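# Three arms lay a duct in a trench and reclose its cover

## Task

Get the duct into the trench that has a cover over it, then put the cover back in its closed position. Both must stay put on their own at the end, not just because an arm holds them. Finally, open the grippers and move the arms away.

## Robot and tools

SETUP. Three identical i2rt Big YAM arms, named arm1, arm2 and arm3, share the work. Each has six revolute joints, a two-finger gripper and a wrist camera. Two fixed room cameras, cam_high and cam_low, watch the scene. A loose object may get an occasional brief shove from outside. Nothing may be knocked off the work area or onto the floor.

FRAME. One scene frame for all: origin on the floor, +z up. The hand point is midway between the fingertips; its z axis runs along the fingers and the fingers close along its y axis. Hand poses are computed from each arm's true foot pose, which is never printed. Camera calibration lines (K, distortion, T_world_to_cam, pos_world) use this frame and may be off by a few degrees and millimetres; wrist camera poses follow from reported joints and can be less accurate.

JOINTS (all absolute targets, radians unless noted; tolerance for arrival in brackets):
- joint1_rad, -2.879 to 2.879 (0.045): spins the arm about its foot, positive counter-clockwise seen from above; 0 faces the way the foot faces.
- joint2_rad, 0 to 3.141 (0.14): shoulder; 0 has the upper arm lying back roughly level, larger values raise it then bring it forward.
- joint3_rad, 0 to 3.019 (0.09): elbow; 0 is fully folded, larger opens it.
- joint4_rad, -1.692 to 1.57 (0.055): hand pitch, positive tips fingers up.
- joint5_rad, -1.57 to 1.57 (0.03): hand yaw, positive to the arm's right.
- joint6_rad, -2.094 to 2.094 (0.035): hand roll, positive clockwise viewed from behind the hand.
- gripper_m, 0 to 0.093 metres (0.003): fingertip gap, an absolute width; grip force tops out near 50 to 62 N per pad.
Reach is about 1.0 m from the joint1 axis. Joints move at different speeds, so the hand may sweep a wide path between postures.

TOOLS.
- execute_actions(actions, cameras): actions is a list holding zero or one action. An action is an object keyed by arm name; each arm gets {"joints": {...}} with any subset of the seven names above, each an absolute target. Every arm has its own set; all named motions begin together and may finish at different times. An empty list only reports state and images. Any unknown key or out-of-range value rejects the whole call with no motion. One action runs at most 15 s. cameras lists names from arm1_cam_wrist, arm2_cam_wrist, arm3_cam_wrist, cam_high, cam_low, or "all"; omitted or null means all, [] means none. The pictures line gives image order. Example: {"arm1": {"joints": {"gripper_m": 0.05}}, "arm2": {"joints": {"joint1_rad": 0.3}}}.
- wait(seconds): 0 to 10 s, no new command; returns state and images.
- zoom_image(camera, region): region [x0, y0, x1, y1] in pixels of that camera's latest full image, origin top-left, at most 504 by 504.
- read_manual(section): licence texts only.
- finished_scene(scene): scene number 1 or 2; irreversible, ends the current scene after the last command is held and reports success. Replying without any tool call ends everything.

RESULTS. joint_positions report the current joints. joint_status tells how each commanded motion of the last accepted action ended. off_target: stopped short and may still push. contact_stop or time_out: target dropped, joint holds where it stopped; after time_out a joint may keep a target at most 0.375, 0.375, 0.113, 0.225, 0.075, 0.3 rad (joints 1 to 6) from where it is and keep pushing, shown under on_its_own. To relieve it, command its reported position. "joint command not followed" (often with a cause line) means a self/inter-arm clearance check blocked that arm's joint targets; the gripper target still runs, blocked joints read not_followed and may be retried on later actions. on_its_own lists uncommanded behaviour; "held at" is the held target, not the position. Joint torques are raw drive outputs with per-arm offset, scale and noise, not zero in free air. A tiny target change may not move a joint. Loaded joints sag.

CAUTIONS. Joints left out of an action can still be pushing toward old targets. Arms do not stop on contact and can push hard; sustained pushing heats motors. MOTOR HEAT warns from 85 °C; at 100 °C that arm and gripper go limp and fall (OVER-TEMPERATURE FAULT, statuses read limit_stop_at_motor_heat; resend targets). Two robots pressing hard together fails and ends the run; collisions can too. The clearance check may be late and ignores fingers, gripper housings and wrist cameras, and no line reports arm-to-arm contact. Arms do not wait for one another. If a call reports a stop, later motion, wait and finished_scene calls in that reply are skipped. The sim runs while you think, holding the last command. Avoid drops, slips, slams and hard shoves; keep robot motion brief.

Each tool is called after "Call:" by a JSON object that holds its "fn" and its "kwargs".

## Session

Call:
{"fn": "execute_actions", "kwargs": {"actions": []}}

Scene clock: 0.00 s.
Joint torques (N m, as the arm reports them, + toward a larger angle): no reading
Motor temperatures (°C, as the motors report them): arm1=[14 16 17 15 16 16] | arm2=[14 17 17 17 16 17] | arm3=[15 17 17 14 15 17]
arm1.joint_positions: joint1_rad=+0.034 joint2_rad=+0.605 joint3_rad=+1.443 joint4_rad=-1.313 joint5_rad=+0.254 joint6_rad=-0.211 gripper_m=+0.095
arm1.joint_status: not commanded
arm1.hand: x=+0.0376 y=-0.3947 z=+1.3837 quat_wxyz=(-0.458, +0.633, -0.571, -0.253) (m; scene frame)
arm2.joint_positions: joint1_rad=-0.119 joint2_rad=+0.637 joint3_rad=+1.335 joint4_rad=-1.408 joint5_rad=-0.242 joint6_rad=-0.434 gripper_m=+0.095
arm2.joint_status: not commanded
arm2.hand: x=-0.5203 y=-0.2162 z=+1.3397 quat_wxyz=(-0.313, +0.749, -0.503, -0.297) (m; scene frame)
arm3.joint_positions: joint1_rad=+0.457 joint2_rad=+0.507 joint3_rad=+1.305 joint4_rad=-1.195 joint5_rad=+0.078 joint6_rad=-0.015 gripper_m=+0.095
arm3.joint_status: not commanded
arm3.hand: x=+0.4338 y=-0.2487 z=+1.3989 quat_wxyz=(-0.329, +0.698, -0.455, -0.445) (m; scene frame)
pictures: arm1_cam_wrist, arm2_cam_wrist, arm3_cam_wrist, cam_high, cam_low
Images, in order (width x height): arm1_cam_wrist 504x504, arm2_cam_wrist 504x504, arm3_cam_wrist 504x504, cam_high 504x504, cam_low 504x504.

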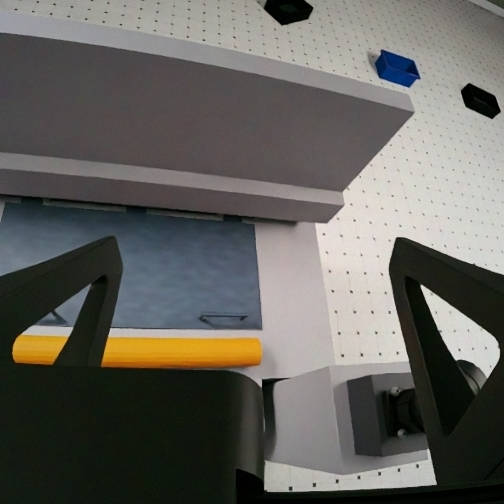

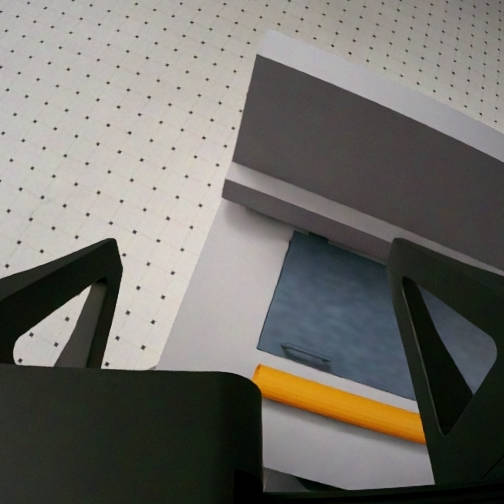

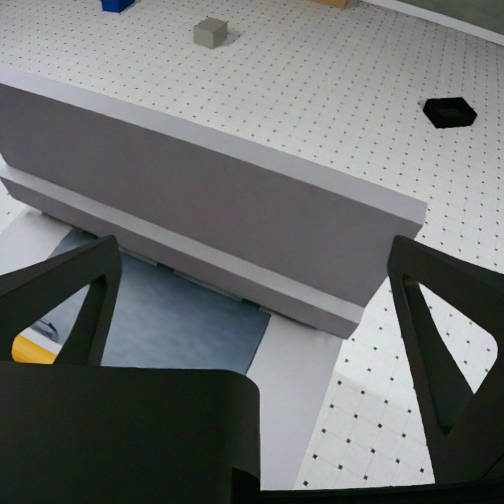

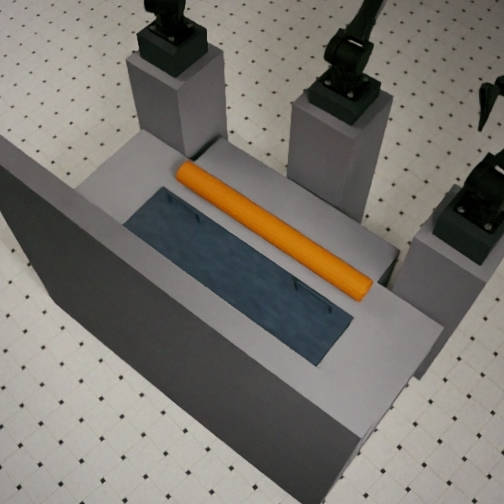

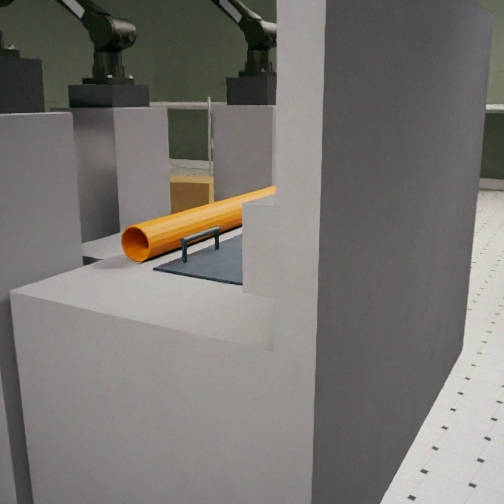

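Call:
{"fn": "execute_actions", "kwargs": {"actions": [{"arm2":{"joints":{"joint1_rad":-0.707,"joint2_rad":2.322,"joint3_rad":0.921,"joint4_rad":-0.17,"joint5_rad":0,"joint6_rad":0.836,"gripper_m":0.06}},"arm3":{"joints":{"joint1_rad":0.75,"joint2_rad":2.322,"joint3_rad":0.921,"joint4_rad":-0.17,"joint5_rad":0,"joint6_rad":-0.836,"gripper_m":0.06}},"arm1":{"joints":{"joint1_rad":0,"joint2_rad":0.3,"joint3_rad":1.0,"joint5_rad":0,"joint6_rad":1.57}}}]}}

Scene clock: 40.40 s.
Joint torques (N m, as the arm reports them, + toward a larger angle): arm1=[ 0.51  4.42  7.7   1.3  -0.2  -0.04] | arm2=[  0.3  -15.14   1.59   0.63   0.05   0.1 ] | arm3=[  1.13 -14.71   2.6    0.82  -0.1    0.04]
Motor temperatures (°C, as the motors report them): arm1=[14 16 22 15 16 16] | arm2=[14 17 24 18 16 17] | arm3=[15 18 22 15 15 17]
arm1.joint_positions: joint1_rad=+0.010 joint2_rad=+0.297 joint3_rad=+0.988 joint4_rad=-1.313 joint5_rad=+0.005 joint6_rad=+1.559 gripper_m=+0.095
arm1.joint_status: all done
arm1.hand: x=+0.0003 y=-0.4427 z=+1.2149 quat_wxyz=(+0.005, +0.014, -0.892, -0.453) (m; scene frame)
arm2.joint_positions: joint1_rad=-0.708 joint2_rad=+2.311 joint3_rad=+0.917 joint4_rad=-0.184 joint5_rad=-0.002 joint6_rad=+0.827 gripper_m=+0.060
arm2.joint_status: all done
arm2.hand: x=-0.2567 y=-0.1591 z=+0.5813 quat_wxyz=(+0.007, +0.001, -1.000, -0.001) (m; scene frame)
arm3.joint_positions: joint1_rad=+0.742 joint2_rad=+2.319 joint3_rad=+0.916 joint4_rad=-0.182 joint5_rad=+0.002 joint6_rad=-0.827 gripper_m=+0.060
arm3.joint_status: all done
arm3.hand: x=+0.2633 y=-0.1592 z=+0.5843 quat_wxyz=(+0.004, +1.000, -0.007, +0.010) (m; scene frame)
pictures: arm1_cam_wrist, arm2_cam_wrist, arm3_cam_wrist, cam_high, cam_low
camera_calibration (this result's frames):
arm1_cam_wrist: T_world_to_cam=[[0.0197541, -0.583812, -0.811648, 0.726115], [-0.801191, -0.494866, 0.336454, -0.622837], [-0.598083, 0.643639, -0.477521, 0.98804], [0, 0, 0, 1]] pos_world=[0.0775747, -0.520247, 1.27072]
arm2_cam_wrist: T_world_to_cam=[[0.00628822, -0.999951, -0.00766049, -0.154237], [-0.809243, -0.0095889, 0.587395, -0.54578], [-0.58744, 0.00250553, -0.809264, 0.444584], [0, 0, 0, 1]] pos_world=[-0.179532, -0.160577, 0.679193]
arm3_cam_wrist: T_world_to_cam=[[0.00247794, 0.999859, -0.0166254, 0.168948], [0.802843, 0.00792276, 0.596137, -0.55373], [0.596185, -0.0148248, -0.80271, 0.430198], [0, 0, 0, 1]] pos_world=[0.187663, -0.158159, 0.678232]
Images, in order (width x height): arm1_cam_wrist 504x504, arm2_cam_wrist 504x504, arm3_cam_wrist 504x504, cam_high 504x504, cam_low 504x504.

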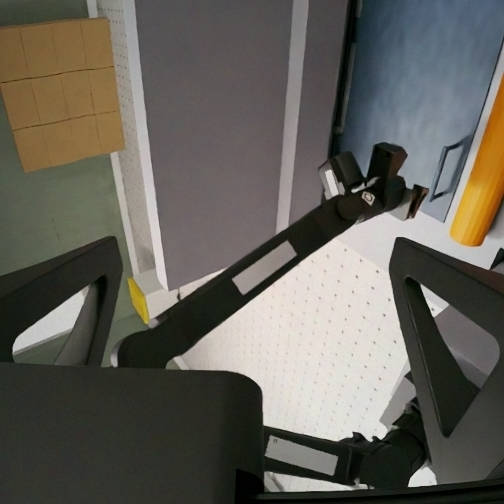

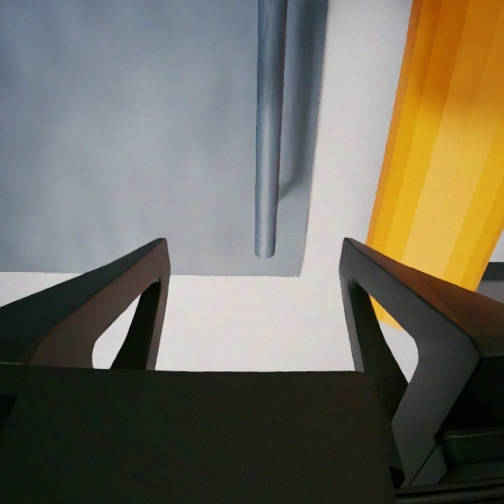

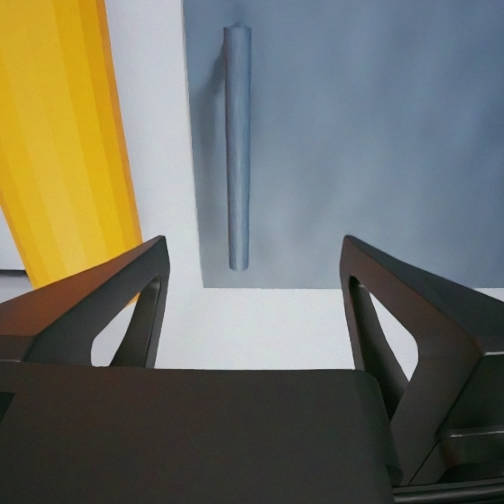

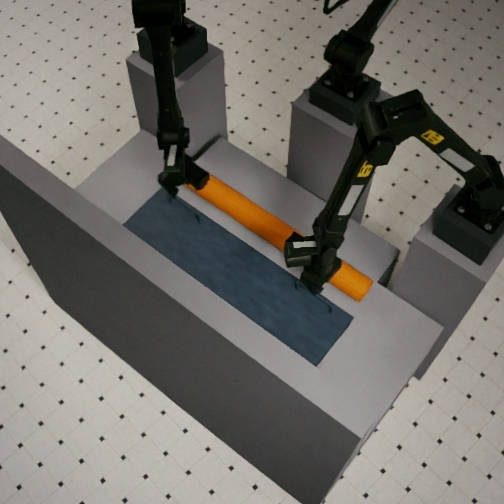

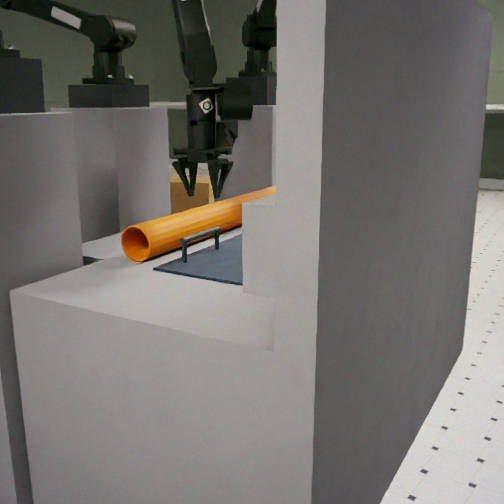

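Call:
{"fn": "execute_actions", "kwargs": {"actions": [{"arm2":{"joints":{"joint1_rad":-0.725,"joint2_rad":2.6,"joint3_rad":1.06,"joint4_rad":-0.02,"gripper_m":0.045}},"arm3":{"joints":{"joint1_rad":0.77,"joint2_rad":2.6,"joint3_rad":1.06,"joint4_rad":-0.02,"gripper_m":0.045}}}], "cameras": ["arm2_cam_wrist","arm3_cam_wrist","cam_low"]}}

Scene clock: 44.03 s.
Joint torques (N m, as the arm reports them, + toward a larger angle): arm1=[ 0.54  4.48  7.79  1.24 -0.16 -0.02] | arm2=[ -0.94 -13.98  -0.35   0.     0.69   0.04] | arm3=[  1.77 -13.6   -0.22   0.09  -0.62   0.04]
Motor temperatures (°C, as the motors report them): arm1=[14 16 22 15 16 16] | arm2=[14 18 23 18 16 17] | arm3=[15 18 22 15 15 17]
arm1.joint_positions: joint1_rad=+0.010 joint2_rad=+0.297 joint3_rad=+0.988 joint4_rad=-1.313 joint5_rad=+0.005 joint6_rad=+1.559 gripper_m=+0.095
arm1.joint_status: not commanded
arm1.hand: x=+0.0003 y=-0.4427 z=+1.2149 quat_wxyz=(+0.006, +0.014, -0.892, -0.453) (m; scene frame)
arm2.joint_positions: joint1_rad=-0.710 joint2_rad=+2.562 joint3_rad=+1.078 joint4_rad=-0.013 joint5_rad=-0.018 joint6_rad=+0.833 gripper_m=+0.045
arm2.joint_status: all done
arm2.hand: x=-0.2353 y=-0.1319 z=+0.4943 quat_wxyz=(-0.014, -0.003, -0.999, -0.036) (m; scene frame)
arm3.joint_positions: joint1_rad=+0.754 joint2_rad=+2.570 joint3_rad=+1.077 joint4_rad=-0.007 joint5_rad=+0.016 joint6_rad=-0.827 gripper_m=+0.045
arm3.joint_status: all done
arm3.hand: x=+0.2392 y=-0.1349 z=+0.4969 quat_wxyz=(-0.032, +0.999, -0.001, -0.013) (m; scene frame)
pictures: arm2_cam_wrist, arm3_cam_wrist, cam_low
camera_calibration (this result's frames):
arm2_cam_wrist: T_world_to_cam=[[-0.000942949, -0.996918, -0.0784467, -0.0940682], [-0.834058, -0.0424932, 0.550038, -0.468869], [-0.551676, 0.0659478, -0.831447, 0.414475], [0, 0, 0, 1]] pos_world=[-0.162497, -0.141036, 0.595131]
arm3_cam_wrist: T_world_to_cam=[[-0.0087593, 0.998413, 0.0556264, 0.109902], [0.829718, -0.0237915, 0.557676, -0.474056], [0.558115, 0.051039, -0.828193, 0.405386], [0, 0, 0, 1]] pos_world=[0.168043, -0.141696, 0.593994]
Images, in order (width x height): arm2_cam_wrist 504x504, arm3_cam_wrist 504x504, cam_low 504x504.

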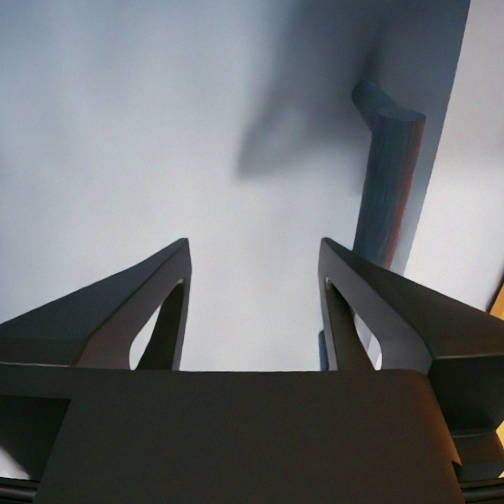

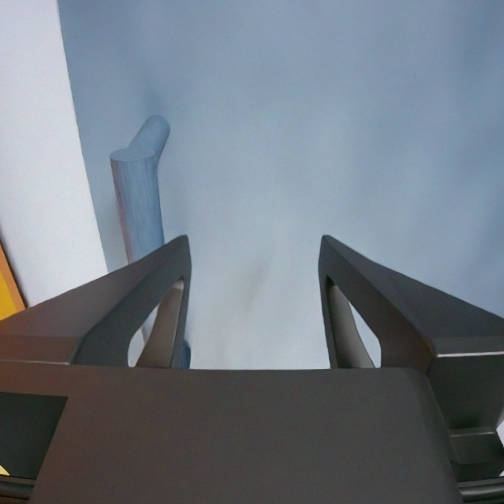

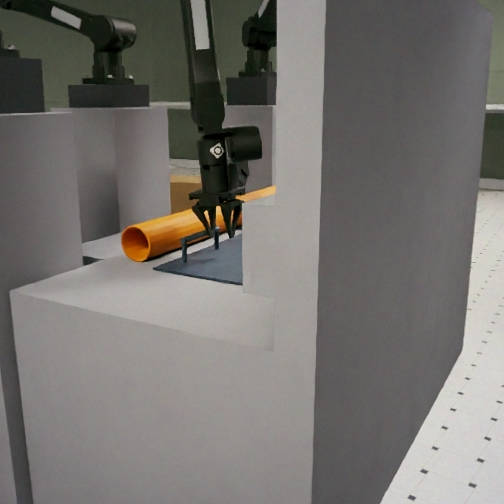

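Call:
{"fn": "execute_actions", "kwargs": {"actions": [{"arm2":{"joints":{"joint2_rad":2.4,"joint3_rad":1.0,"joint4_rad":-0.1}},"arm3":{"joints":{"joint2_rad":2.4,"joint3_rad":1.0,"joint4_rad":-0.1}}}], "cameras": []}}

Call:
{"fn": "execute_actions", "kwargs": {"actions": [{"arm2":{"joints":{"joint2_rad":2.42,"joint3_rad":0.93,"joint4_rad":-0.09,"gripper_m":0.065}},"arm3":{"joints":{"joint2_rad":2.42,"joint3_rad":0.93,"joint4_rad":-0.09,"gripper_m":0.065}}}], "cameras": []}}

Call:
{"fn": "execute_actions", "kwargs": {"actions": [{"arm2":{"joints":{"joint2_rad":2.51,"joint3_rad":0.98,"joint4_rad":-0.05}},"arm3":{"joints":{"joint2_rad":2.51,"joint3_rad":0.98,"joint4_rad":-0.05}}}], "cameras": ["arm2_cam_wrist","arm3_cam_wrist","cam_low"]}}

Scene clock: 50.97 s.
Joint torques (N m, as the arm reports them, + toward a larger angle): arm1=[ 0.47  4.3   7.79  1.33 -0.16 -0.01] | arm2=[ -0.63 -16.12   1.67  -0.14   0.12   0.02] | arm3=[  1.63 -17.84   2.44   0.15  -0.13   0.04]
Motor temperatures (°C, as the motors report them): arm1=[14 16 22 15 16 16] | arm2=[14 18 21 18 17 17] | arm3=[15 19 20 15 15 17]
arm1.joint_positions: joint1_rad=+0.010 joint2_rad=+0.297 joint3_rad=+0.988 joint4_rad=-1.313 joint5_rad=+0.005 joint6_rad=+1.559 gripper_m=+0.095
arm1.joint_status: not commanded
arm1.hand: x=+0.0003 y=-0.4427 z=+1.2149 quat_wxyz=(+0.006, +0.014, -0.892, -0.453) (m; scene frame)
arm2.joint_positions: joint1_rad=-0.713 joint2_rad=+2.393 joint3_rad=+0.998 joint4_rad=-0.089 joint5_rad=-0.003 joint6_rad=+0.833 gripper_m=+0.045
arm2.joint_status: all done
arm2.hand: x=-0.2273 y=-0.1300 z=+0.5564 quat_wxyz=(-0.024, -0.005, -0.999, -0.036) (m; scene frame)
arm3.joint_positions: joint1_rad=+0.758 joint2_rad=+2.421 joint3_rad=+0.996 joint4_rad=-0.094 joint5_rad=+0.003 joint6_rad=-0.828 gripper_m=+0.045
arm3.joint_status: all done
arm3.hand: x=+0.2388 y=-0.1409 z=+0.5507 quat_wxyz=(-0.021, +1.000, +0.001, -0.012) (m; scene frame)
pictures: none
No camera images: the call's "cameras" was empty. Leave "cameras" out to get every camera's image.

Scene clock: 51.70 s.
Joint torques (N m, as the arm reports them, + toward a larger angle): arm1=[ 0.55  5.02  7.77  1.28 -0.17 -0.02] | arm2=[ -0.69 -13.97   1.2    0.05   0.12   0.03] | arm3=[  1.62 -15.24   1.89   0.52  -0.12   0.04]
Motor temperatures (°C, as the motors report them): arm1=[14 16 22 15 16 16] | arm2=[14 18 21 18 17 17] | arm3=[15 19 20 15 15 17]
arm1.joint_positions: joint1_rad=+0.010 joint2_rad=+0.297 joint3_rad=+0.988 joint4_rad=-1.313 joint5_rad=+0.005 joint6_rad=+1.559 gripper_m=+0.095
arm1.joint_status: not commanded
arm1.hand: x=+0.0003 y=-0.4427 z=+1.2149 quat_wxyz=(+0.006, +0.014, -0.892, -0.453) (m; scene frame)
arm2.joint_positions: joint1_rad=-0.713 joint2_rad=+2.398 joint3_rad=+0.924 joint4_rad=-0.089 joint5_rad=-0.003 joint6_rad=+0.833 gripper_m=+0.065
arm2.joint_status: all done
arm2.hand: x=-0.2603 y=-0.1655 z=+0.5497 quat_wxyz=(+0.003, -0.005, -1.000, -0.007) (m; scene frame)
arm3.joint_positions: joint1_rad=+0.758 joint2_rad=+2.421 joint3_rad=+0.923 joint4_rad=-0.093 joint5_rad=+0.003 joint6_rad=-0.828 gripper_m=+0.065
arm3.joint_status: all done
arm3.hand: x=+0.2696 y=-0.1743 z=+0.5476 quat_wxyz=(+0.006, +1.000, +0.001, +0.013) (m; scene frame)
pictures: none
No camera images: the call's "cameras" was empty. Leave "cameras" out to get every camera's image.

Scene clock: 52.50 s.
Joint torques (N m, as the arm reports them, + toward a larger angle): arm1=[ 0.57  4.06  7.8   1.29 -0.18 -0.04] | arm2=[ -0.63 -14.52   0.59   0.48   0.12   0.03] | arm3=[  1.6  -14.49   1.09   0.68  -0.12   0.04]
Motor temperatures (°C, as the motors report them): arm1=[14 16 22 15 16 16] | arm2=[14 19 21 18 17 17] | arm3=[15 19 20 15 15 17]
arm1.joint_positions: joint1_rad=+0.010 joint2_rad=+0.297 joint3_rad=+0.988 joint4_rad=-1.313 joint5_rad=+0.005 joint6_rad=+1.559 gripper_m=+0.095
arm1.joint_status: not commanded
arm1.hand: x=+0.0003 y=-0.4427 z=+1.2149 quat_wxyz=(+0.006, +0.014, -0.892, -0.453) (m; scene frame)
arm2.joint_positions: joint1_rad=-0.713 joint2_rad=+2.492 joint3_rad=+0.979 joint4_rad=-0.060 joint5_rad=-0.003 joint6_rad=+0.833 gripper_m=+0.065
arm2.joint_status: all done
arm2.hand: x=-0.2602 y=-0.1648 z=+0.5173 quat_wxyz=(+0.006, -0.005, -1.000, -0.004) (m; scene frame)
arm3.joint_positions: joint1_rad=+0.758 joint2_rad=+2.500 joint3_rad=+0.979 joint4_rad=-0.057 joint5_rad=+0.003 joint6_rad=-0.828 gripper_m=+0.065
arm3.joint_status: all done
arm3.hand: x=+0.2639 y=-0.1678 z=+0.5203 quat_wxyz=(+0.001, +1.000, +0.001, +0.008) (m; scene frame)
pictures: arm2_cam_wrist, arm3_cam_wrist, cam_low
camera_calibration (this result's frames):
arm2_cam_wrist: T_world_to_cam=[[-0.00595793, -0.999901, -0.0127654, -0.160936], [-0.810897, -0.00263907, 0.585182, -0.509229], [-0.585158, 0.0138379, -0.810801, 0.394061], [0, 0, 0, 1]] pos_world=[-0.183303, -0.167717, 0.615443]
arm3_cam_wrist: T_world_to_cam=[[-0.0136601, 0.999841, -0.0114296, 0.178042], [0.805214, 0.0177766, 0.592718, -0.51313], [0.592827, -0.00110665, -0.805329, 0.382809], [0, 0, 0, 1]] pos_world=[0.188672, -0.168468, 0.614464]
Images, in order (width x height): arm2_cam_wrist 504x504, arm3_cam_wrist 504x504, cam_low 504x504.

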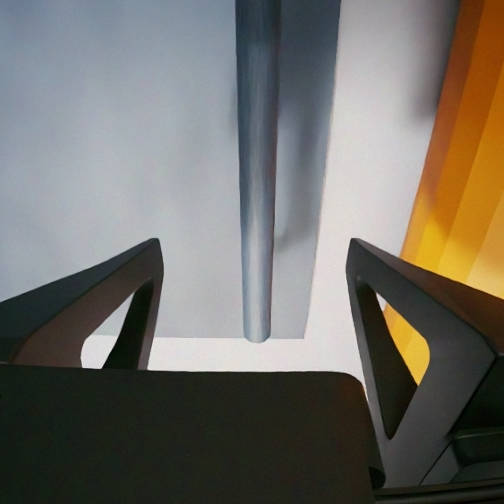

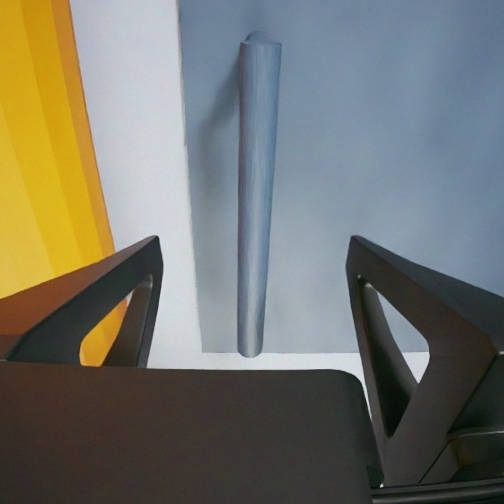

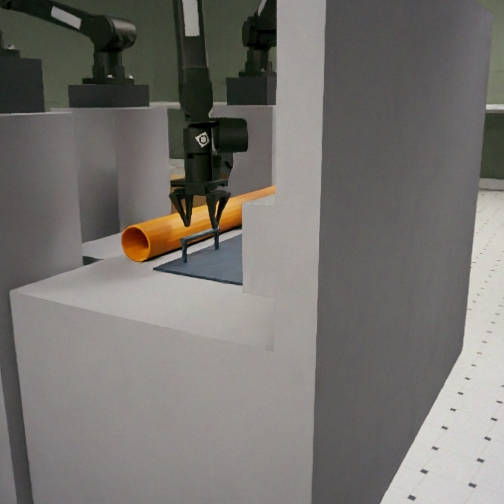

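Call:
{"fn": "execute_actions", "kwargs": {"actions": [{"arm2":{"joints":{"joint2_rad":2.625,"joint3_rad":1.045,"joint4_rad":0,"gripper_m":0.045}},"arm3":{"joints":{"joint2_rad":2.635,"joint3_rad":1.05,"joint4_rad":0,"gripper_m":0.045}}}], "cameras": []}}

Call:
{"fn": "execute_actions", "kwargs": {"actions": [{"arm2":{"joints":{"gripper_m":0}},"arm3":{"joints":{"gripper_m":0}}}], "cameras": ["arm2_cam_wrist","arm3_cam_wrist","cam_low"]}}

Scene clock: 56.23 s.
Joint torques (N m, as the arm reports them, + toward a larger angle): arm1=[ 0.68  4.23  7.66  1.23 -0.18 -0.05] | arm2=[ -0.63 -15.     0.17   0.49   0.02   0.03] | arm3=[  1.55 -15.05   0.57   0.59  -0.12   0.04]
Motor temperatures (°C, as the motors report them): arm1=[14 16 22 15 16 16] | arm2=[14 19 20 18 17 17] | arm3=[15 19 20 15 15 17]
arm1.joint_positions: joint1_rad=+0.010 joint2_rad=+0.297 joint3_rad=+0.988 joint4_rad=-1.313 joint5_rad=+0.005 joint6_rad=+1.559 gripper_m=+0.095
arm1.joint_status: not commanded
arm1.hand: x=+0.0003 y=-0.4427 z=+1.2149 quat_wxyz=(+0.006, +0.014, -0.892, -0.453) (m; scene frame)
arm2.joint_positions: joint1_rad=-0.714 joint2_rad=+2.610 joint3_rad=+1.043 joint4_rad=-0.010 joint5_rad=-0.001 joint6_rad=+0.833 gripper_m=+0.045
arm2.joint_status: all done
arm2.hand: x=-0.2627 y=-0.1677 z=+0.4750 quat_wxyz=(+0.007, -0.005, -1.000, -0.001) (m; scene frame)
arm3.joint_positions: joint1_rad=+0.758 joint2_rad=+2.632 joint3_rad=+1.047 joint4_rad=-0.005 joint5_rad=+0.003 joint6_rad=-0.828 gripper_m=+0.045
arm3.joint_status: all done
arm3.hand: x=+0.2695 y=-0.1733 z=+0.4733 quat_wxyz=(+0.006, +1.000, +0.002, +0.012) (m; scene frame)
pictures: none
No camera images: the call's "cameras" was empty. Leave "cameras" out to get every camera's image.

Scene clock: 56.80 s.
Joint torques (N m, as the arm reports them, + toward a larger angle): arm1=[ 0.65  4.41  7.74  1.32 -0.17 -0.02] | arm2=[ -0.6  -15.04   0.13   0.4    0.29   0.03] | arm3=[  1.71 -15.23   0.1    0.45  -0.46  -0.12]
Motor temperatures (°C, as the motors report them): arm1=[14 16 22 15 16 16] | arm2=[14 19 20 18 17 17] | arm3=[15 19 20 15 15 17]
arm1.joint_positions: joint1_rad=+0.010 joint2_rad=+0.297 joint3_rad=+0.988 joint4_rad=-1.313 joint5_rad=+0.005 joint6_rad=+1.559 gripper_m=+0.095
arm1.joint_status: not commanded
arm1.hand: x=+0.0003 y=-0.4427 z=+1.2149 quat_wxyz=(+0.006, +0.014, -0.892, -0.453) (m; scene frame)
arm2.joint_positions: joint1_rad=-0.714 joint2_rad=+2.610 joint3_rad=+1.045 joint4_rad=-0.007 joint5_rad=-0.008 joint6_rad=+0.833 gripper_m=+0.010
arm2.joint_status: gripper_m off_target (ended at +0.010, target +0.000)
arm2.hand: x=-0.2623 y=-0.1655 z=+0.4750 quat_wxyz=(+0.008, -0.005, -1.000, -0.005) (m; scene frame)
arm3.joint_positions: joint1_rad=+0.756 joint2_rad=+2.632 joint3_rad=+1.053 joint4_rad=-0.001 joint5_rad=+0.012 joint6_rad=-0.808 gripper_m=+0.010
arm3.joint_status: gripper_m off_target (ended at +0.010, target +0.000)
arm3.hand: x=+0.2681 y=-0.1683 z=+0.4732 quat_wxyz=(-0.001, +1.000, -0.009, +0.012) (m; scene frame)
pictures: arm2_cam_wrist, arm3_cam_wrist, cam_low
camera_calibration (this result's frames):
arm2_cam_wrist: T_world_to_cam=[[-0.00563746, -0.999858, -0.0158662, -0.160582], [-0.80893, -0.00476787, 0.587885, -0.487304], [-0.587877, 0.0161488, -0.808789, 0.35729], [0, 0, 0, 1]] pos_world=[-0.185057, -0.168652, 0.572903]
arm3_cam_wrist: T_world_to_cam=[[0.00764715, 0.999953, -0.0059744, 0.169757], [0.800421, -0.00253981, 0.599433, -0.493873], [0.59939, -0.00936599, -0.800402, 0.336985], [0, 0, 0, 1]] pos_world=[0.192023, -0.167847, 0.566782]
Images, in order (width x height): arm2_cam_wrist 504x504, arm3_cam_wrist 504x504, cam_low 504x504.

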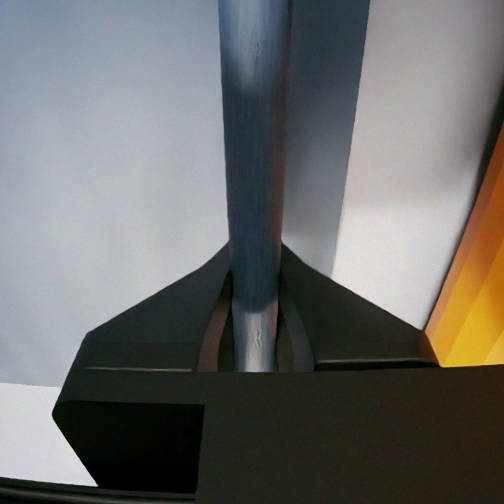

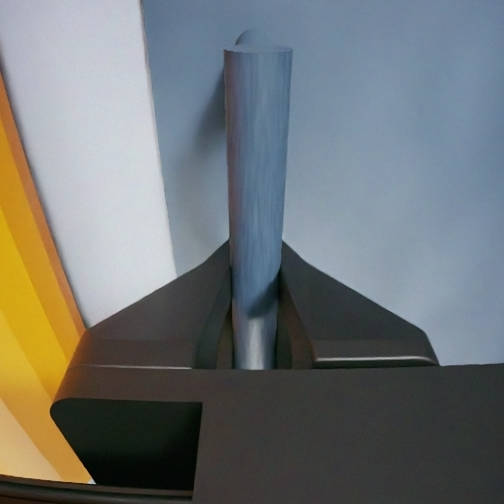

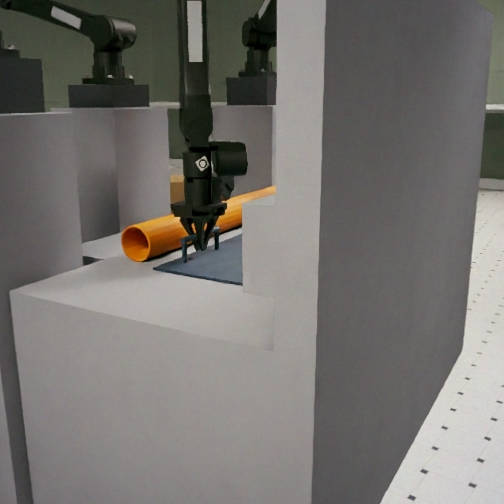

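Call:
{"fn": "execute_actions", "kwargs": {"actions": [{"arm2":{"joints":{"joint1_rad":-0.674,"joint2_rad":2.36,"joint3_rad":0.952,"joint4_rad":-0.151,"joint6_rad":0.873}},"arm3":{"joints":{"joint1_rad":0.717,"joint2_rad":2.36,"joint3_rad":0.952,"joint4_rad":-0.151,"joint6_rad":-0.865}}}], "cameras": ["cam_low"]}}

Call:
{"fn": "execute_actions", "kwargs": {"actions": [{"arm2":{"joints":{"joint1_rad":-0.606,"joint2_rad":2.17,"joint3_rad":0.991,"joint4_rad":-0.377,"joint6_rad":0.94}},"arm3":{"joints":{"joint1_rad":0.649,"joint2_rad":2.17,"joint3_rad":0.991,"joint4_rad":-0.377,"joint6_rad":-0.93}}}], "cameras": ["cam_low","arm3_cam_wrist","arm2_cam_wrist"]}}

Scene clock: 70.60 s.
Joint torques (N m, as the arm reports them, + toward a larger angle): arm1=[ 0.77  4.74  7.79  1.28 -0.15 -0.04] | arm2=[  0.49 -19.     0.44  -0.53  -0.17   0.06] | arm3=[  0.37 -20.28   0.08  -0.27  -0.01  -0.09]
Motor temperatures (°C, as the motors report them): arm1=[14 16 23 15 16 16] | arm2=[14 20 19 18 17 17] | arm3=[15 20 19 15 15 17]
arm1.joint_positions: joint1_rad=+0.010 joint2_rad=+0.297 joint3_rad=+0.988 joint4_rad=-1.313 joint5_rad=+0.005 joint6_rad=+1.559 gripper_m=+0.095
arm1.joint_status: not commanded
arm1.hand: x=+0.0003 y=-0.4427 z=+1.2149 quat_wxyz=(+0.006, +0.014, -0.892, -0.453) (m; scene frame)
arm2.joint_positions: joint1_rad=-0.676 joint2_rad=+2.395 joint3_rad=+0.962 joint4_rad=-0.134 joint5_rad=+0.004 joint6_rad=+0.867 gripper_m=+0.010
arm2.joint_status: all done
arm2.hand: x=-0.2613 y=-0.1465 z=+0.5526 quat_wxyz=(+0.002, -0.004, -1.000, -0.003) (m; scene frame)
arm3.joint_positions: joint1_rad=+0.717 joint2_rad=+2.418 joint3_rad=+0.969 joint4_rad=-0.132 joint5_rad=+0.000 joint6_rad=-0.842 gripper_m=+0.010
arm3.joint_status: all done
arm3.hand: x=+0.2675 y=-0.1493 z=+0.5503 quat_wxyz=(+0.004, +1.000, -0.012, +0.008) (m; scene frame)
pictures: cam_low
Images, in order (width x height): cam_low 504x504.

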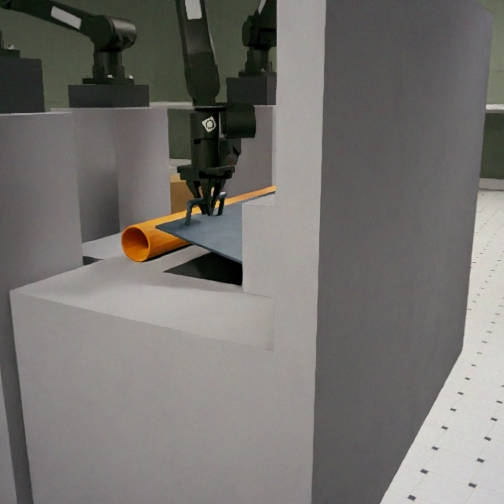

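Scene clock: 71.60 s.
Joint torques (N m, as the arm reports them, + toward a larger angle): arm1=[ 0.32  4.15  7.85  1.22 -0.18 -0.03] | arm2=[  0.88 -19.23   3.21  -0.95  -0.45   0.1 ] | arm3=[  0.01 -20.79   3.98  -0.63   0.23  -0.1 ]
Motor temperatures (°C, as the motors report them): arm1=[14 16 23 15 16 16] | arm2=[14 20 19 18 17 17] | arm3=[15 20 19 15 15 17]
arm1.joint_positions: joint1_rad=+0.010 joint2_rad=+0.297 joint3_rad=+0.988 joint4_rad=-1.313 joint5_rad=+0.005 joint6_rad=+1.559 gripper_m=+0.095
arm1.joint_status: not commanded
arm1.hand: x=+0.0003 y=-0.4427 z=+1.2149 quat_wxyz=(+0.006, +0.014, -0.892, -0.453) (m; scene frame)
arm2.joint_positions: joint1_rad=-0.613 joint2_rad=+2.208 joint3_rad=+0.983 joint4_rad=-0.350 joint5_rad=+0.011 joint6_rad=+0.931 gripper_m=+0.010
arm2.joint_status: all done
arm2.hand: x=-0.2605 y=-0.1069 z=+0.6288 quat_wxyz=(+0.001, -0.004, -1.000, +0.002) (m; scene frame)
arm3.joint_positions: joint1_rad=+0.653 joint2_rad=+2.230 joint3_rad=+0.987 joint4_rad=-0.349 joint5_rad=-0.007 joint6_rad=-0.905 gripper_m=+0.010
arm3.joint_status: all done
arm3.hand: x=+0.2671 y=-0.1098 z=+0.6259 quat_wxyz=(+0.010, +1.000, -0.012, +0.008) (m; scene frame)
pictures: arm2_cam_wrist, arm3_cam_wrist, cam_low
camera_calibration (this result's frames):
arm2_cam_wrist: T_world_to_cam=[[-0.0023826, -0.999995, -0.00192518, -0.107504], [-0.816761, 0.000835236, 0.576975, -0.570544], [-0.576971, 0.00294711, -0.816759, 0.488138], [0, 0, 0, 1]] pos_world=[-0.184613, -0.108466, 0.727675]
arm3_cam_wrist: T_world_to_cam=[[0.0137434, 0.999488, -0.0288936, 0.124849], [0.805284, 0.00606555, 0.592859, -0.580749], [0.59273, -0.0314154, -0.804788, 0.462456], [0, 0, 0, 1]] pos_world=[0.19184, -0.106734, 0.720088]
Images, in order (width x height): arm2_cam_wrist 504x504, arm3_cam_wrist 504x504, cam_low 504x504.

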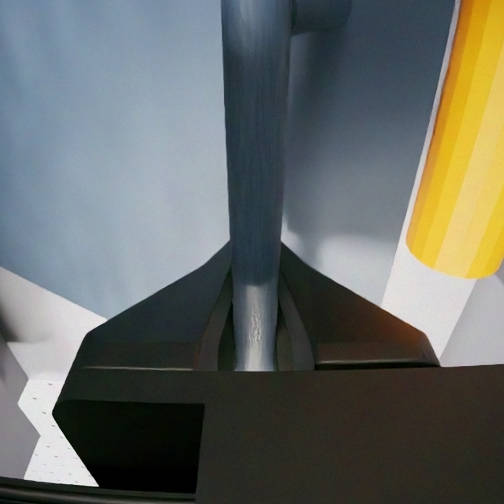

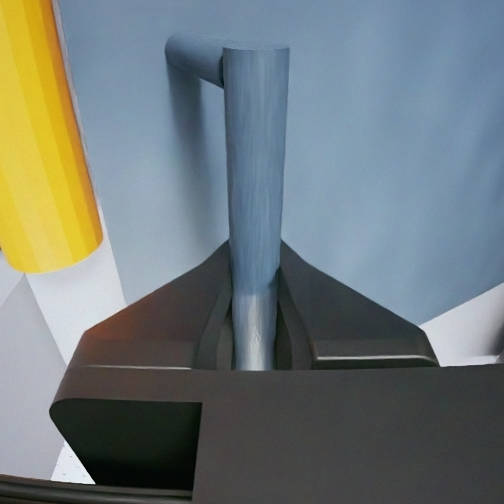

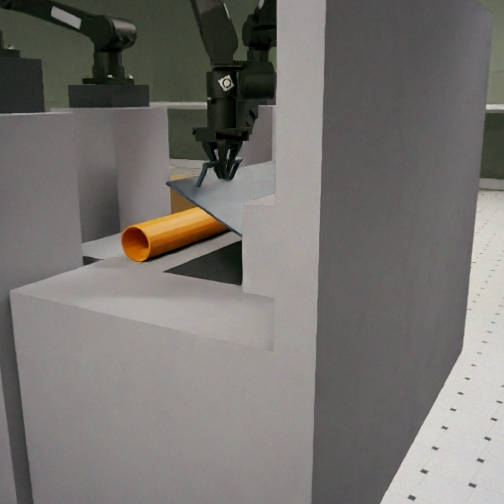

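Call:
{"fn": "execute_actions", "kwargs": {"actions": [{"arm2":{"joints":{"joint1_rad":-0.529,"joint2_rad":2.07,"joint3_rad":1.137,"joint4_rad":-0.62,"joint6_rad":1.02}},"arm3":{"joints":{"joint1_rad":0.572,"joint2_rad":2.06,"joint3_rad":1.137,"joint4_rad":-0.62,"joint6_rad":-1.01}},"arm1":{"joints":{"joint2_rad":1.0,"joint3_rad":0.757}}}], "cameras": []}}

Call:
{"fn": "execute_actions", "kwargs": {"actions": [{"arm2":{"joints":{"joint1_rad":-0.457,"joint2_rad":2.11,"joint3_rad":1.383,"joint4_rad":-0.83,"joint6_rad":1.09}},"arm3":{"joints":{"joint1_rad":0.5,"joint2_rad":2.1,"joint3_rad":1.383,"joint4_rad":-0.83,"joint6_rad":-1.08}},"arm1":{"joints":{"joint2_rad":1.6,"joint4_rad":-0.75}}}], "cameras": ["cam_low"]}}

Call:
{"fn": "execute_actions", "kwargs": {"actions": [{"arm1":{"joints":{"joint2_rad":2.13,"joint4_rad":-0.2}}}]}}

Scene clock: 81.83 s.
Joint torques (N m, as the arm reports them, + toward a larger angle): arm1=[ 0.04 -3.78  7.96  0.   -0.11  0.05] | arm2=[  1.6  -21.64   6.03  -1.06  -0.8    0.22] | arm3=[ -1.1  -24.02   8.11  -0.72   0.45  -0.22]
Motor temperatures (°C, as the motors report them): arm1=[14 17 23 15 16 16] | arm2=[14 22 20 18 17 17] | arm3=[15 21 19 15 15 17]
arm1.joint_positions: joint1_rad=+0.010 joint2_rad=+1.001 joint3_rad=+0.747 joint4_rad=-1.313 joint5_rad=+0.004 joint6_rad=+1.559 gripper_m=+0.095
arm1.joint_status: all done
arm1.hand: x=-0.0041 y=-0.3737 z=+0.9524 quat_wxyz=(+0.002, +0.019, -1.000, +0.003) (m; scene frame)
arm2.joint_positions: joint1_rad=-0.546 joint2_rad=+2.125 joint3_rad=+1.107 joint4_rad=-0.592 joint5_rad=+0.021 joint6_rad=+0.999 gripper_m=+0.010
arm2.joint_status: all done
arm2.hand: x=-0.2601 y=-0.0584 z=+0.6857 quat_wxyz=(+0.006, -0.004, -1.000, +0.019) (m; scene frame)
arm3.joint_positions: joint1_rad=+0.589 joint2_rad=+2.145 joint3_rad=+1.108 joint4_rad=-0.592 joint5_rad=-0.013 joint6_rad=-0.972 gripper_m=+0.010
arm3.joint_status: joint6_rad time_out (moved -0.067 of -0.105); the others done
arm3.on_its_own: joint6_rad reads -0.972 and still pushes toward -1.010 since a time_out
arm3.hand: x=+0.2669 y=-0.0617 z=+0.6823 quat_wxyz=(+0.028, +0.999, -0.011, +0.016) (m; scene frame)
pictures: none
No camera images: the call's "cameras" was empty. Leave "cameras" out to get every camera's image.

not run: a stop came earlier in this reply.

not run: a stop came earlier in this reply.

Call:
{"fn": "execute_actions", "kwargs": {"actions": [{"arm2":{"joints":{"joint1_rad":-0.457,"joint2_rad":2.11,"joint3_rad":1.383,"joint4_rad":-0.83,"joint6_rad":1.09}},"arm3":{"joints":{"joint1_rad":0.5,"joint2_rad":2.1,"joint3_rad":1.383,"joint4_rad":-0.83,"joint6_rad":-1.08}},"arm1":{"joints":{"joint2_rad":1.6,"joint4_rad":-0.75}}}]}}

Scene clock: 87.27 s.
Joint torques (N m, as the arm reports them, + toward a larger angle): arm1=[ 0.36 -9.28  5.41  0.09 -0.14  0.05] | arm2=[  2.45 -20.69   9.96   0.36  -0.92   0.28] | arm3=[ -2.04 -22.47  13.84   0.67   0.57  -0.26]
Motor temperatures (°C, as the motors report them): arm1=[14 17 23 15 16 16] | arm2=[14 23 21 18 17 17] | arm3=[15 22 20 15 15 17]
arm1.joint_positions: joint1_rad=+0.010 joint2_rad=+1.605 joint3_rad=+0.747 joint4_rad=-0.761 joint5_rad=+0.004 joint6_rad=+1.560 gripper_m=+0.095
arm1.joint_status: all done
arm1.hand: x=-0.0083 y=-0.2801 z=+0.7793 quat_wxyz=(+0.002, +0.019, -0.999, +0.029) (m; scene frame)
arm2.joint_positions: joint1_rad=-0.485 joint2_rad=+2.133 joint3_rad=+1.312 joint4_rad=-0.842 joint5_rad=+0.024 joint6_rad=+1.065 gripper_m=+0.010
arm2.joint_status: all done
arm2.hand: x=-0.2596 y=-0.0013 z=+0.7302 quat_wxyz=(+0.017, -0.006, -0.999, +0.043) (m; scene frame)
arm3.joint_positions: joint1_rad=+0.526 joint2_rad=+2.149 joint3_rad=+1.309 joint4_rad=-0.843 joint5_rad=-0.017 joint6_rad=-1.038 gripper_m=+0.010
arm3.joint_status: joint6_rad time_out (moved -0.065 of -0.108); the others done
arm3.on_its_own: joint6_rad reads -1.038 and still pushes toward -1.080 since a time_out
arm3.hand: x=+0.2667 y=-0.0048 z=+0.7265 quat_wxyz=(+0.053, +0.998, -0.010, +0.026) (m; scene frame)
pictures: arm1_cam_wrist, arm2_cam_wrist, arm3_cam_wrist, cam_high, cam_low
camera_calibration (this result's frames):
arm1_cam_wrist: T_world_to_cam=[[0.0382451, -0.99803, 0.0497244, -0.319497], [-0.811997, -0.00203687, 0.583658, -0.45739], [-0.582407, -0.0626981, -0.810476, 0.732088], [0, 0, 0, 1]] pos_world=[0.0671936, -0.273899, 0.876186]
arm2_cam_wrist: T_world_to_cam=[[-0.00569713, -0.99675, 0.0803548, -0.0626088], [-0.798068, 0.0529506, 0.600236, -0.64046], [-0.60254, -0.060709, -0.795776, 0.549217], [0, 0, 0, 1]] pos_world=[-0.180562, 0.00484981, 0.826512]
arm3_cam_wrist: T_world_to_cam=[[0.012115, 0.99343, -0.113797, 0.0849206], [0.784665, 0.061097, 0.616901, -0.652437], [0.619801, -0.0967666, -0.77877, 0.520518], [0, 0, 0, 1]] pos_world=[0.188298, 0.00586801, 0.817517]
Images, in order (width x height): arm1_cam_wrist 504x504, arm2_cam_wrist 504x504, arm3_cam_wrist 504x504, cam_high 504x504, cam_low 504x504.

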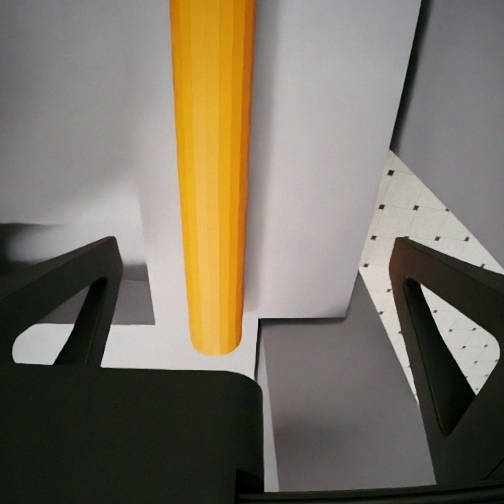

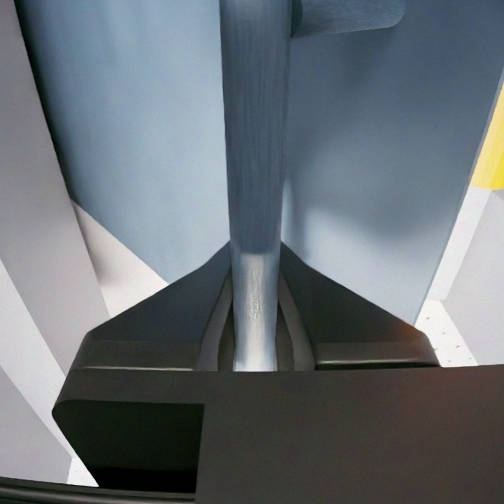

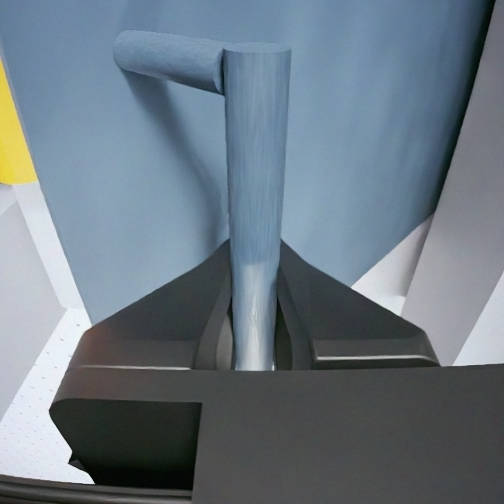

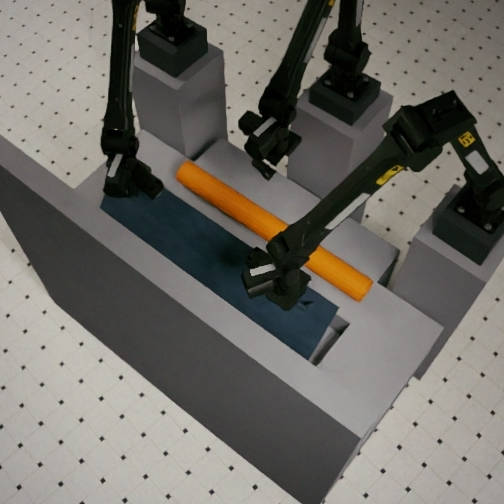

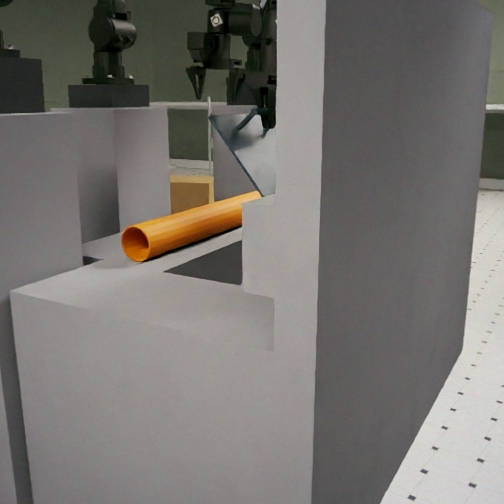

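Call:
{"fn": "execute_actions", "kwargs": {"actions": [{"arm2":{"joints":{"joint1_rad":-0.41,"joint2_rad":2.17,"joint3_rad":1.58,"joint4_rad":-0.95,"joint6_rad":1.13}},"arm3":{"joints":{"joint1_rad":0.45,"joint2_rad":2.16,"joint3_rad":1.58,"joint4_rad":-0.95,"joint6_rad":-1.11}},"arm1":{"joints":{"joint2_rad":2.13,"joint4_rad":-0.2}}}], "cameras": ["cam_low","arm1_cam_wrist"]}}

Scene clock: 92.03 s.
Joint torques (N m, as the arm reports them, + toward a larger angle): arm1=[  0.74 -11.42   1.79   0.12  -0.13   0.07] | arm2=[  2.53 -20.36  12.15   1.02  -0.92   0.22] | arm3=[ -2.33 -21.87  17.17   1.22   0.63  -0.14]
Motor temperatures (°C, as the motors report them): arm1=[14 17 22 15 16 16] | arm2=[14 23 24 18 17 17] | arm3=[15 23 23 15 15 17]
arm1.joint_positions: joint1_rad=+0.010 joint2_rad=+2.139 joint3_rad=+0.747 joint4_rad=-0.211 joint5_rad=+0.004 joint6_rad=+1.560 gripper_m=+0.095
arm1.joint_status: all done
arm1.hand: x=-0.0100 y=-0.2792 z=+0.5989 quat_wxyz=(+0.002, +0.019, -1.000, +0.021) (m; scene frame)
arm2.joint_positions: joint1_rad=-0.439 joint2_rad=+2.172 joint3_rad=+1.486 joint4_rad=-0.979 joint5_rad=+0.024 joint6_rad=+1.109 gripper_m=+0.010
arm2.joint_status: joint3_rad time_out (moved +0.175 of +0.268); the others done
arm2.on_its_own: joint3_rad reads +1.486 and still pushes toward +1.580 since a time_out
arm2.hand: x=-0.2593 y=+0.0510 z=+0.7581 quat_wxyz=(+0.015, -0.005, -0.999, +0.044) (m; scene frame)
arm3.joint_positions: joint1_rad=+0.479 joint2_rad=+2.186 joint3_rad=+1.481 joint4_rad=-0.979 joint5_rad=-0.019 joint6_rad=-1.082 gripper_m=+0.010
arm3.joint_status: joint3_rad time_out (moved +0.172 of +0.271); the others done
arm3.on_its_own: joint3_rad reads +1.481 and still pushes toward +1.580 since a time_out
arm3.hand: x=+0.2667 y=+0.0477 z=+0.7535 quat_wxyz=(+0.054, +0.998, -0.012, +0.023) (m; scene frame)
pictures: arm1_cam_wrist, cam_low
camera_calibration (this result's frames):
arm1_cam_wrist: T_world_to_cam=[[0.0381104, -0.998717, 0.033337, -0.299986], [-0.811739, -0.0114847, 0.583907, -0.356262], [-0.582775, -0.0493139, -0.811136, 0.589054], [0, 0, 0, 1]] pos_world=[0.0655271, -0.274644, 0.695827]
Images, in order (width x height): arm1_cam_wrist 504x504, cam_low 504x504.

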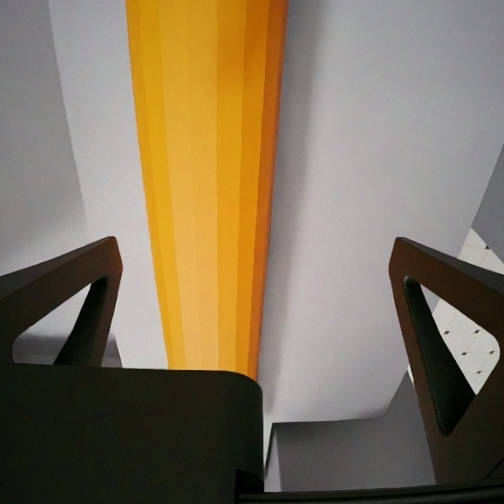

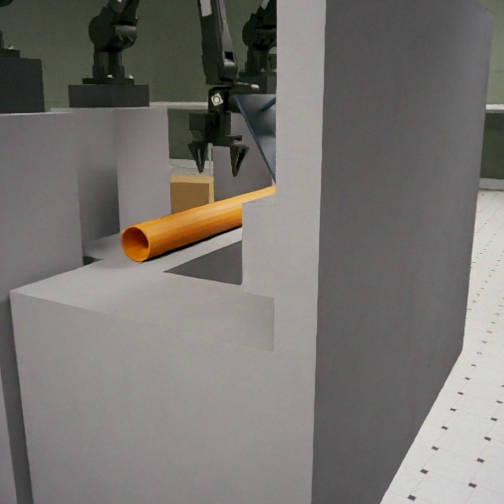

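Call:
{"fn": "execute_actions", "kwargs": {"actions": [{"arm1":{"joints":{"joint1_rad":-0.02,"joint2_rad":2.323,"joint3_rad":0.85,"joint4_rad":-0.106}}}], "cameras": ["arm1_cam_wrist"]}}

Call:
{"fn": "execute_actions", "kwargs": {"actions": [{"arm1":{"joints":{"joint2_rad":2.435,"joint3_rad":0.9,"joint4_rad":-0.05}}}], "cameras": ["arm1_cam_wrist"]}}

Scene clock: 103.00 s.
Joint torques (N m, as the arm reports them, + toward a larger angle): arm1=[  0.92 -12.92   0.69  -0.12  -0.12   0.06] | arm2=[  2.51 -20.41  12.18   1.01  -0.93   0.22] | arm3=[ -2.32 -21.85  17.18   1.22   0.63  -0.14]
Motor temperatures (°C, as the motors report them): arm1=[14 18 21 15 16 16] | arm2=[14 23 30 18 18 17] | arm3=[15 23 27 15 15 17]
arm1.joint_positions: joint1_rad=-0.012 joint2_rad=+2.333 joint3_rad=+0.846 joint4_rad=-0.111 joint5_rad=+0.004 joint6_rad=+1.560 gripper_m=+0.095
arm1.joint_status: all done
arm1.hand: x=-0.0028 y=-0.2645 z=+0.5381 quat_wxyz=(+0.002, +0.008, -1.000, +0.018) (m; scene frame)
arm2.joint_positions: joint1_rad=-0.439 joint2_rad=+2.172 joint3_rad=+1.486 joint4_rad=-0.979 joint5_rad=+0.024 joint6_rad=+1.109 gripper_m=+0.010
arm2.joint_status: not commanded
arm2.on_its_own: joint3_rad reads +1.486 and still pushes toward +1.580 since a time_out
arm2.hand: x=-0.2593 y=+0.0510 z=+0.7581 quat_wxyz=(+0.015, -0.005, -0.999, +0.044) (m; scene frame)
arm3.joint_positions: joint1_rad=+0.479 joint2_rad=+2.186 joint3_rad=+1.481 joint4_rad=-0.979 joint5_rad=-0.019 joint6_rad=-1.082 gripper_m=+0.010
arm3.joint_status: not commanded
arm3.on_its_own: joint3_rad reads +1.481 and still pushes toward +1.580 since a time_out
arm3.hand: x=+0.2667 y=+0.0477 z=+0.7535 quat_wxyz=(+0.054, +0.998, -0.012, +0.023) (m; scene frame)
pictures: arm1_cam_wrist
camera_calibration (this result's frames):
arm1_cam_wrist: T_world_to_cam=[[0.0151869, -0.999497, 0.0278319, -0.280838], [-0.811891, 0.00392005, 0.583795, -0.310593], [-0.583611, -0.0314625, -0.811424, 0.549553], [0, 0, 0, 1]] pos_world=[0.0728223, -0.262189, 0.635059]
Images, in order (width x height): arm1_cam_wrist 504x504.

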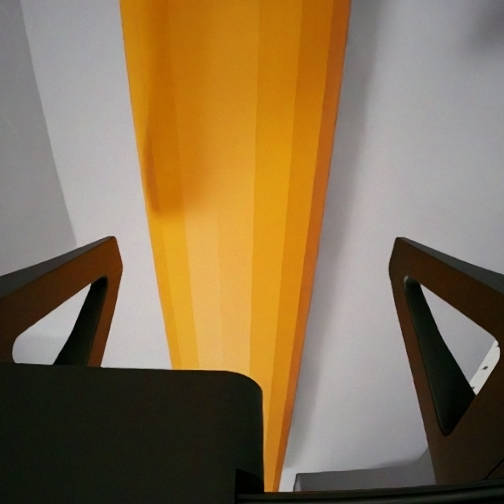

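Scene clock: 103.90 s.
Joint torques (N m, as the arm reports them, + toward a larger angle): arm1=[  0.86 -12.54   0.05   0.01  -0.15   0.04] | arm2=[  2.56 -20.38  12.16   1.02  -0.92   0.23] | arm3=[ -2.32 -21.85  17.18   1.22   0.63  -0.14]
Motor temperatures (°C, as the motors report them): arm1=[14 18 20 15 16 16] | arm2=[14 24 30 18 18 17] | arm3=[15 23 28 15 15 17]
arm1.joint_positions: joint1_rad=-0.012 joint2_rad=+2.440 joint3_rad=+0.900 joint4_rad=-0.059 joint5_rad=+0.004 joint6_rad=+1.560 gripper_m=+0.095
arm1.joint_status: all done
arm1.hand: x=-0.0031 y=-0.2628 z=+0.5028 quat_wxyz=(+0.002, +0.008, -1.000, +0.018) (m; scene frame)
arm2.joint_positions: joint1_rad=-0.439 joint2_rad=+2.172 joint3_rad=+1.486 joint4_rad=-0.979 joint5_rad=+0.024 joint6_rad=+1.109 gripper_m=+0.010
arm2.joint_status: not commanded
arm2.on_its_own: joint3_rad reads +1.486 and still pushes toward +1.580 since a time_out
arm2.hand: x=-0.2593 y=+0.0510 z=+0.7581 quat_wxyz=(+0.015, -0.005, -0.999, +0.044) (m; scene frame)
arm3.joint_positions: joint1_rad=+0.479 joint2_rad=+2.186 joint3_rad=+1.481 joint4_rad=-0.979 joint5_rad=-0.019 joint6_rad=-1.082 gripper_m=+0.010
arm3.joint_status: not commanded
arm3.on_its_own: joint3_rad reads +1.481 and still pushes toward +1.580 since a time_out
arm3.hand: x=+0.2667 y=+0.0477 z=+0.7535 quat_wxyz=(+0.054, +0.998, -0.012, +0.023) (m; scene frame)
pictures: arm1_cam_wrist
camera_calibration (this result's frames):
arm1_cam_wrist: T_world_to_cam=[[0.0151937, -0.999476, 0.0285945, -0.278536], [-0.811893, 0.00435977, 0.58379, -0.290121], [-0.583608, -0.0320856, -0.811401, 0.520566], [0, 0, 0, 1]] pos_world=[0.0724916, -0.260423, 0.599722]
Images, in order (width x height): arm1_cam_wrist 504x504.

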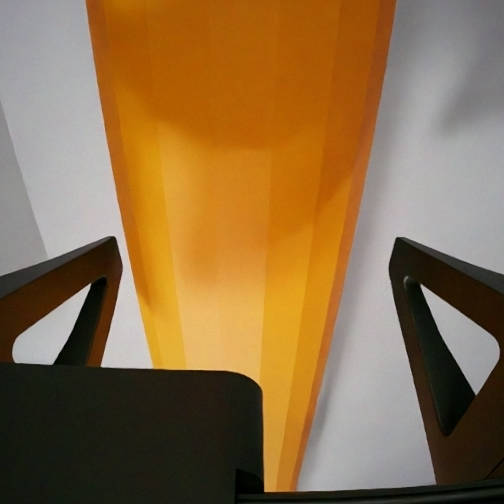

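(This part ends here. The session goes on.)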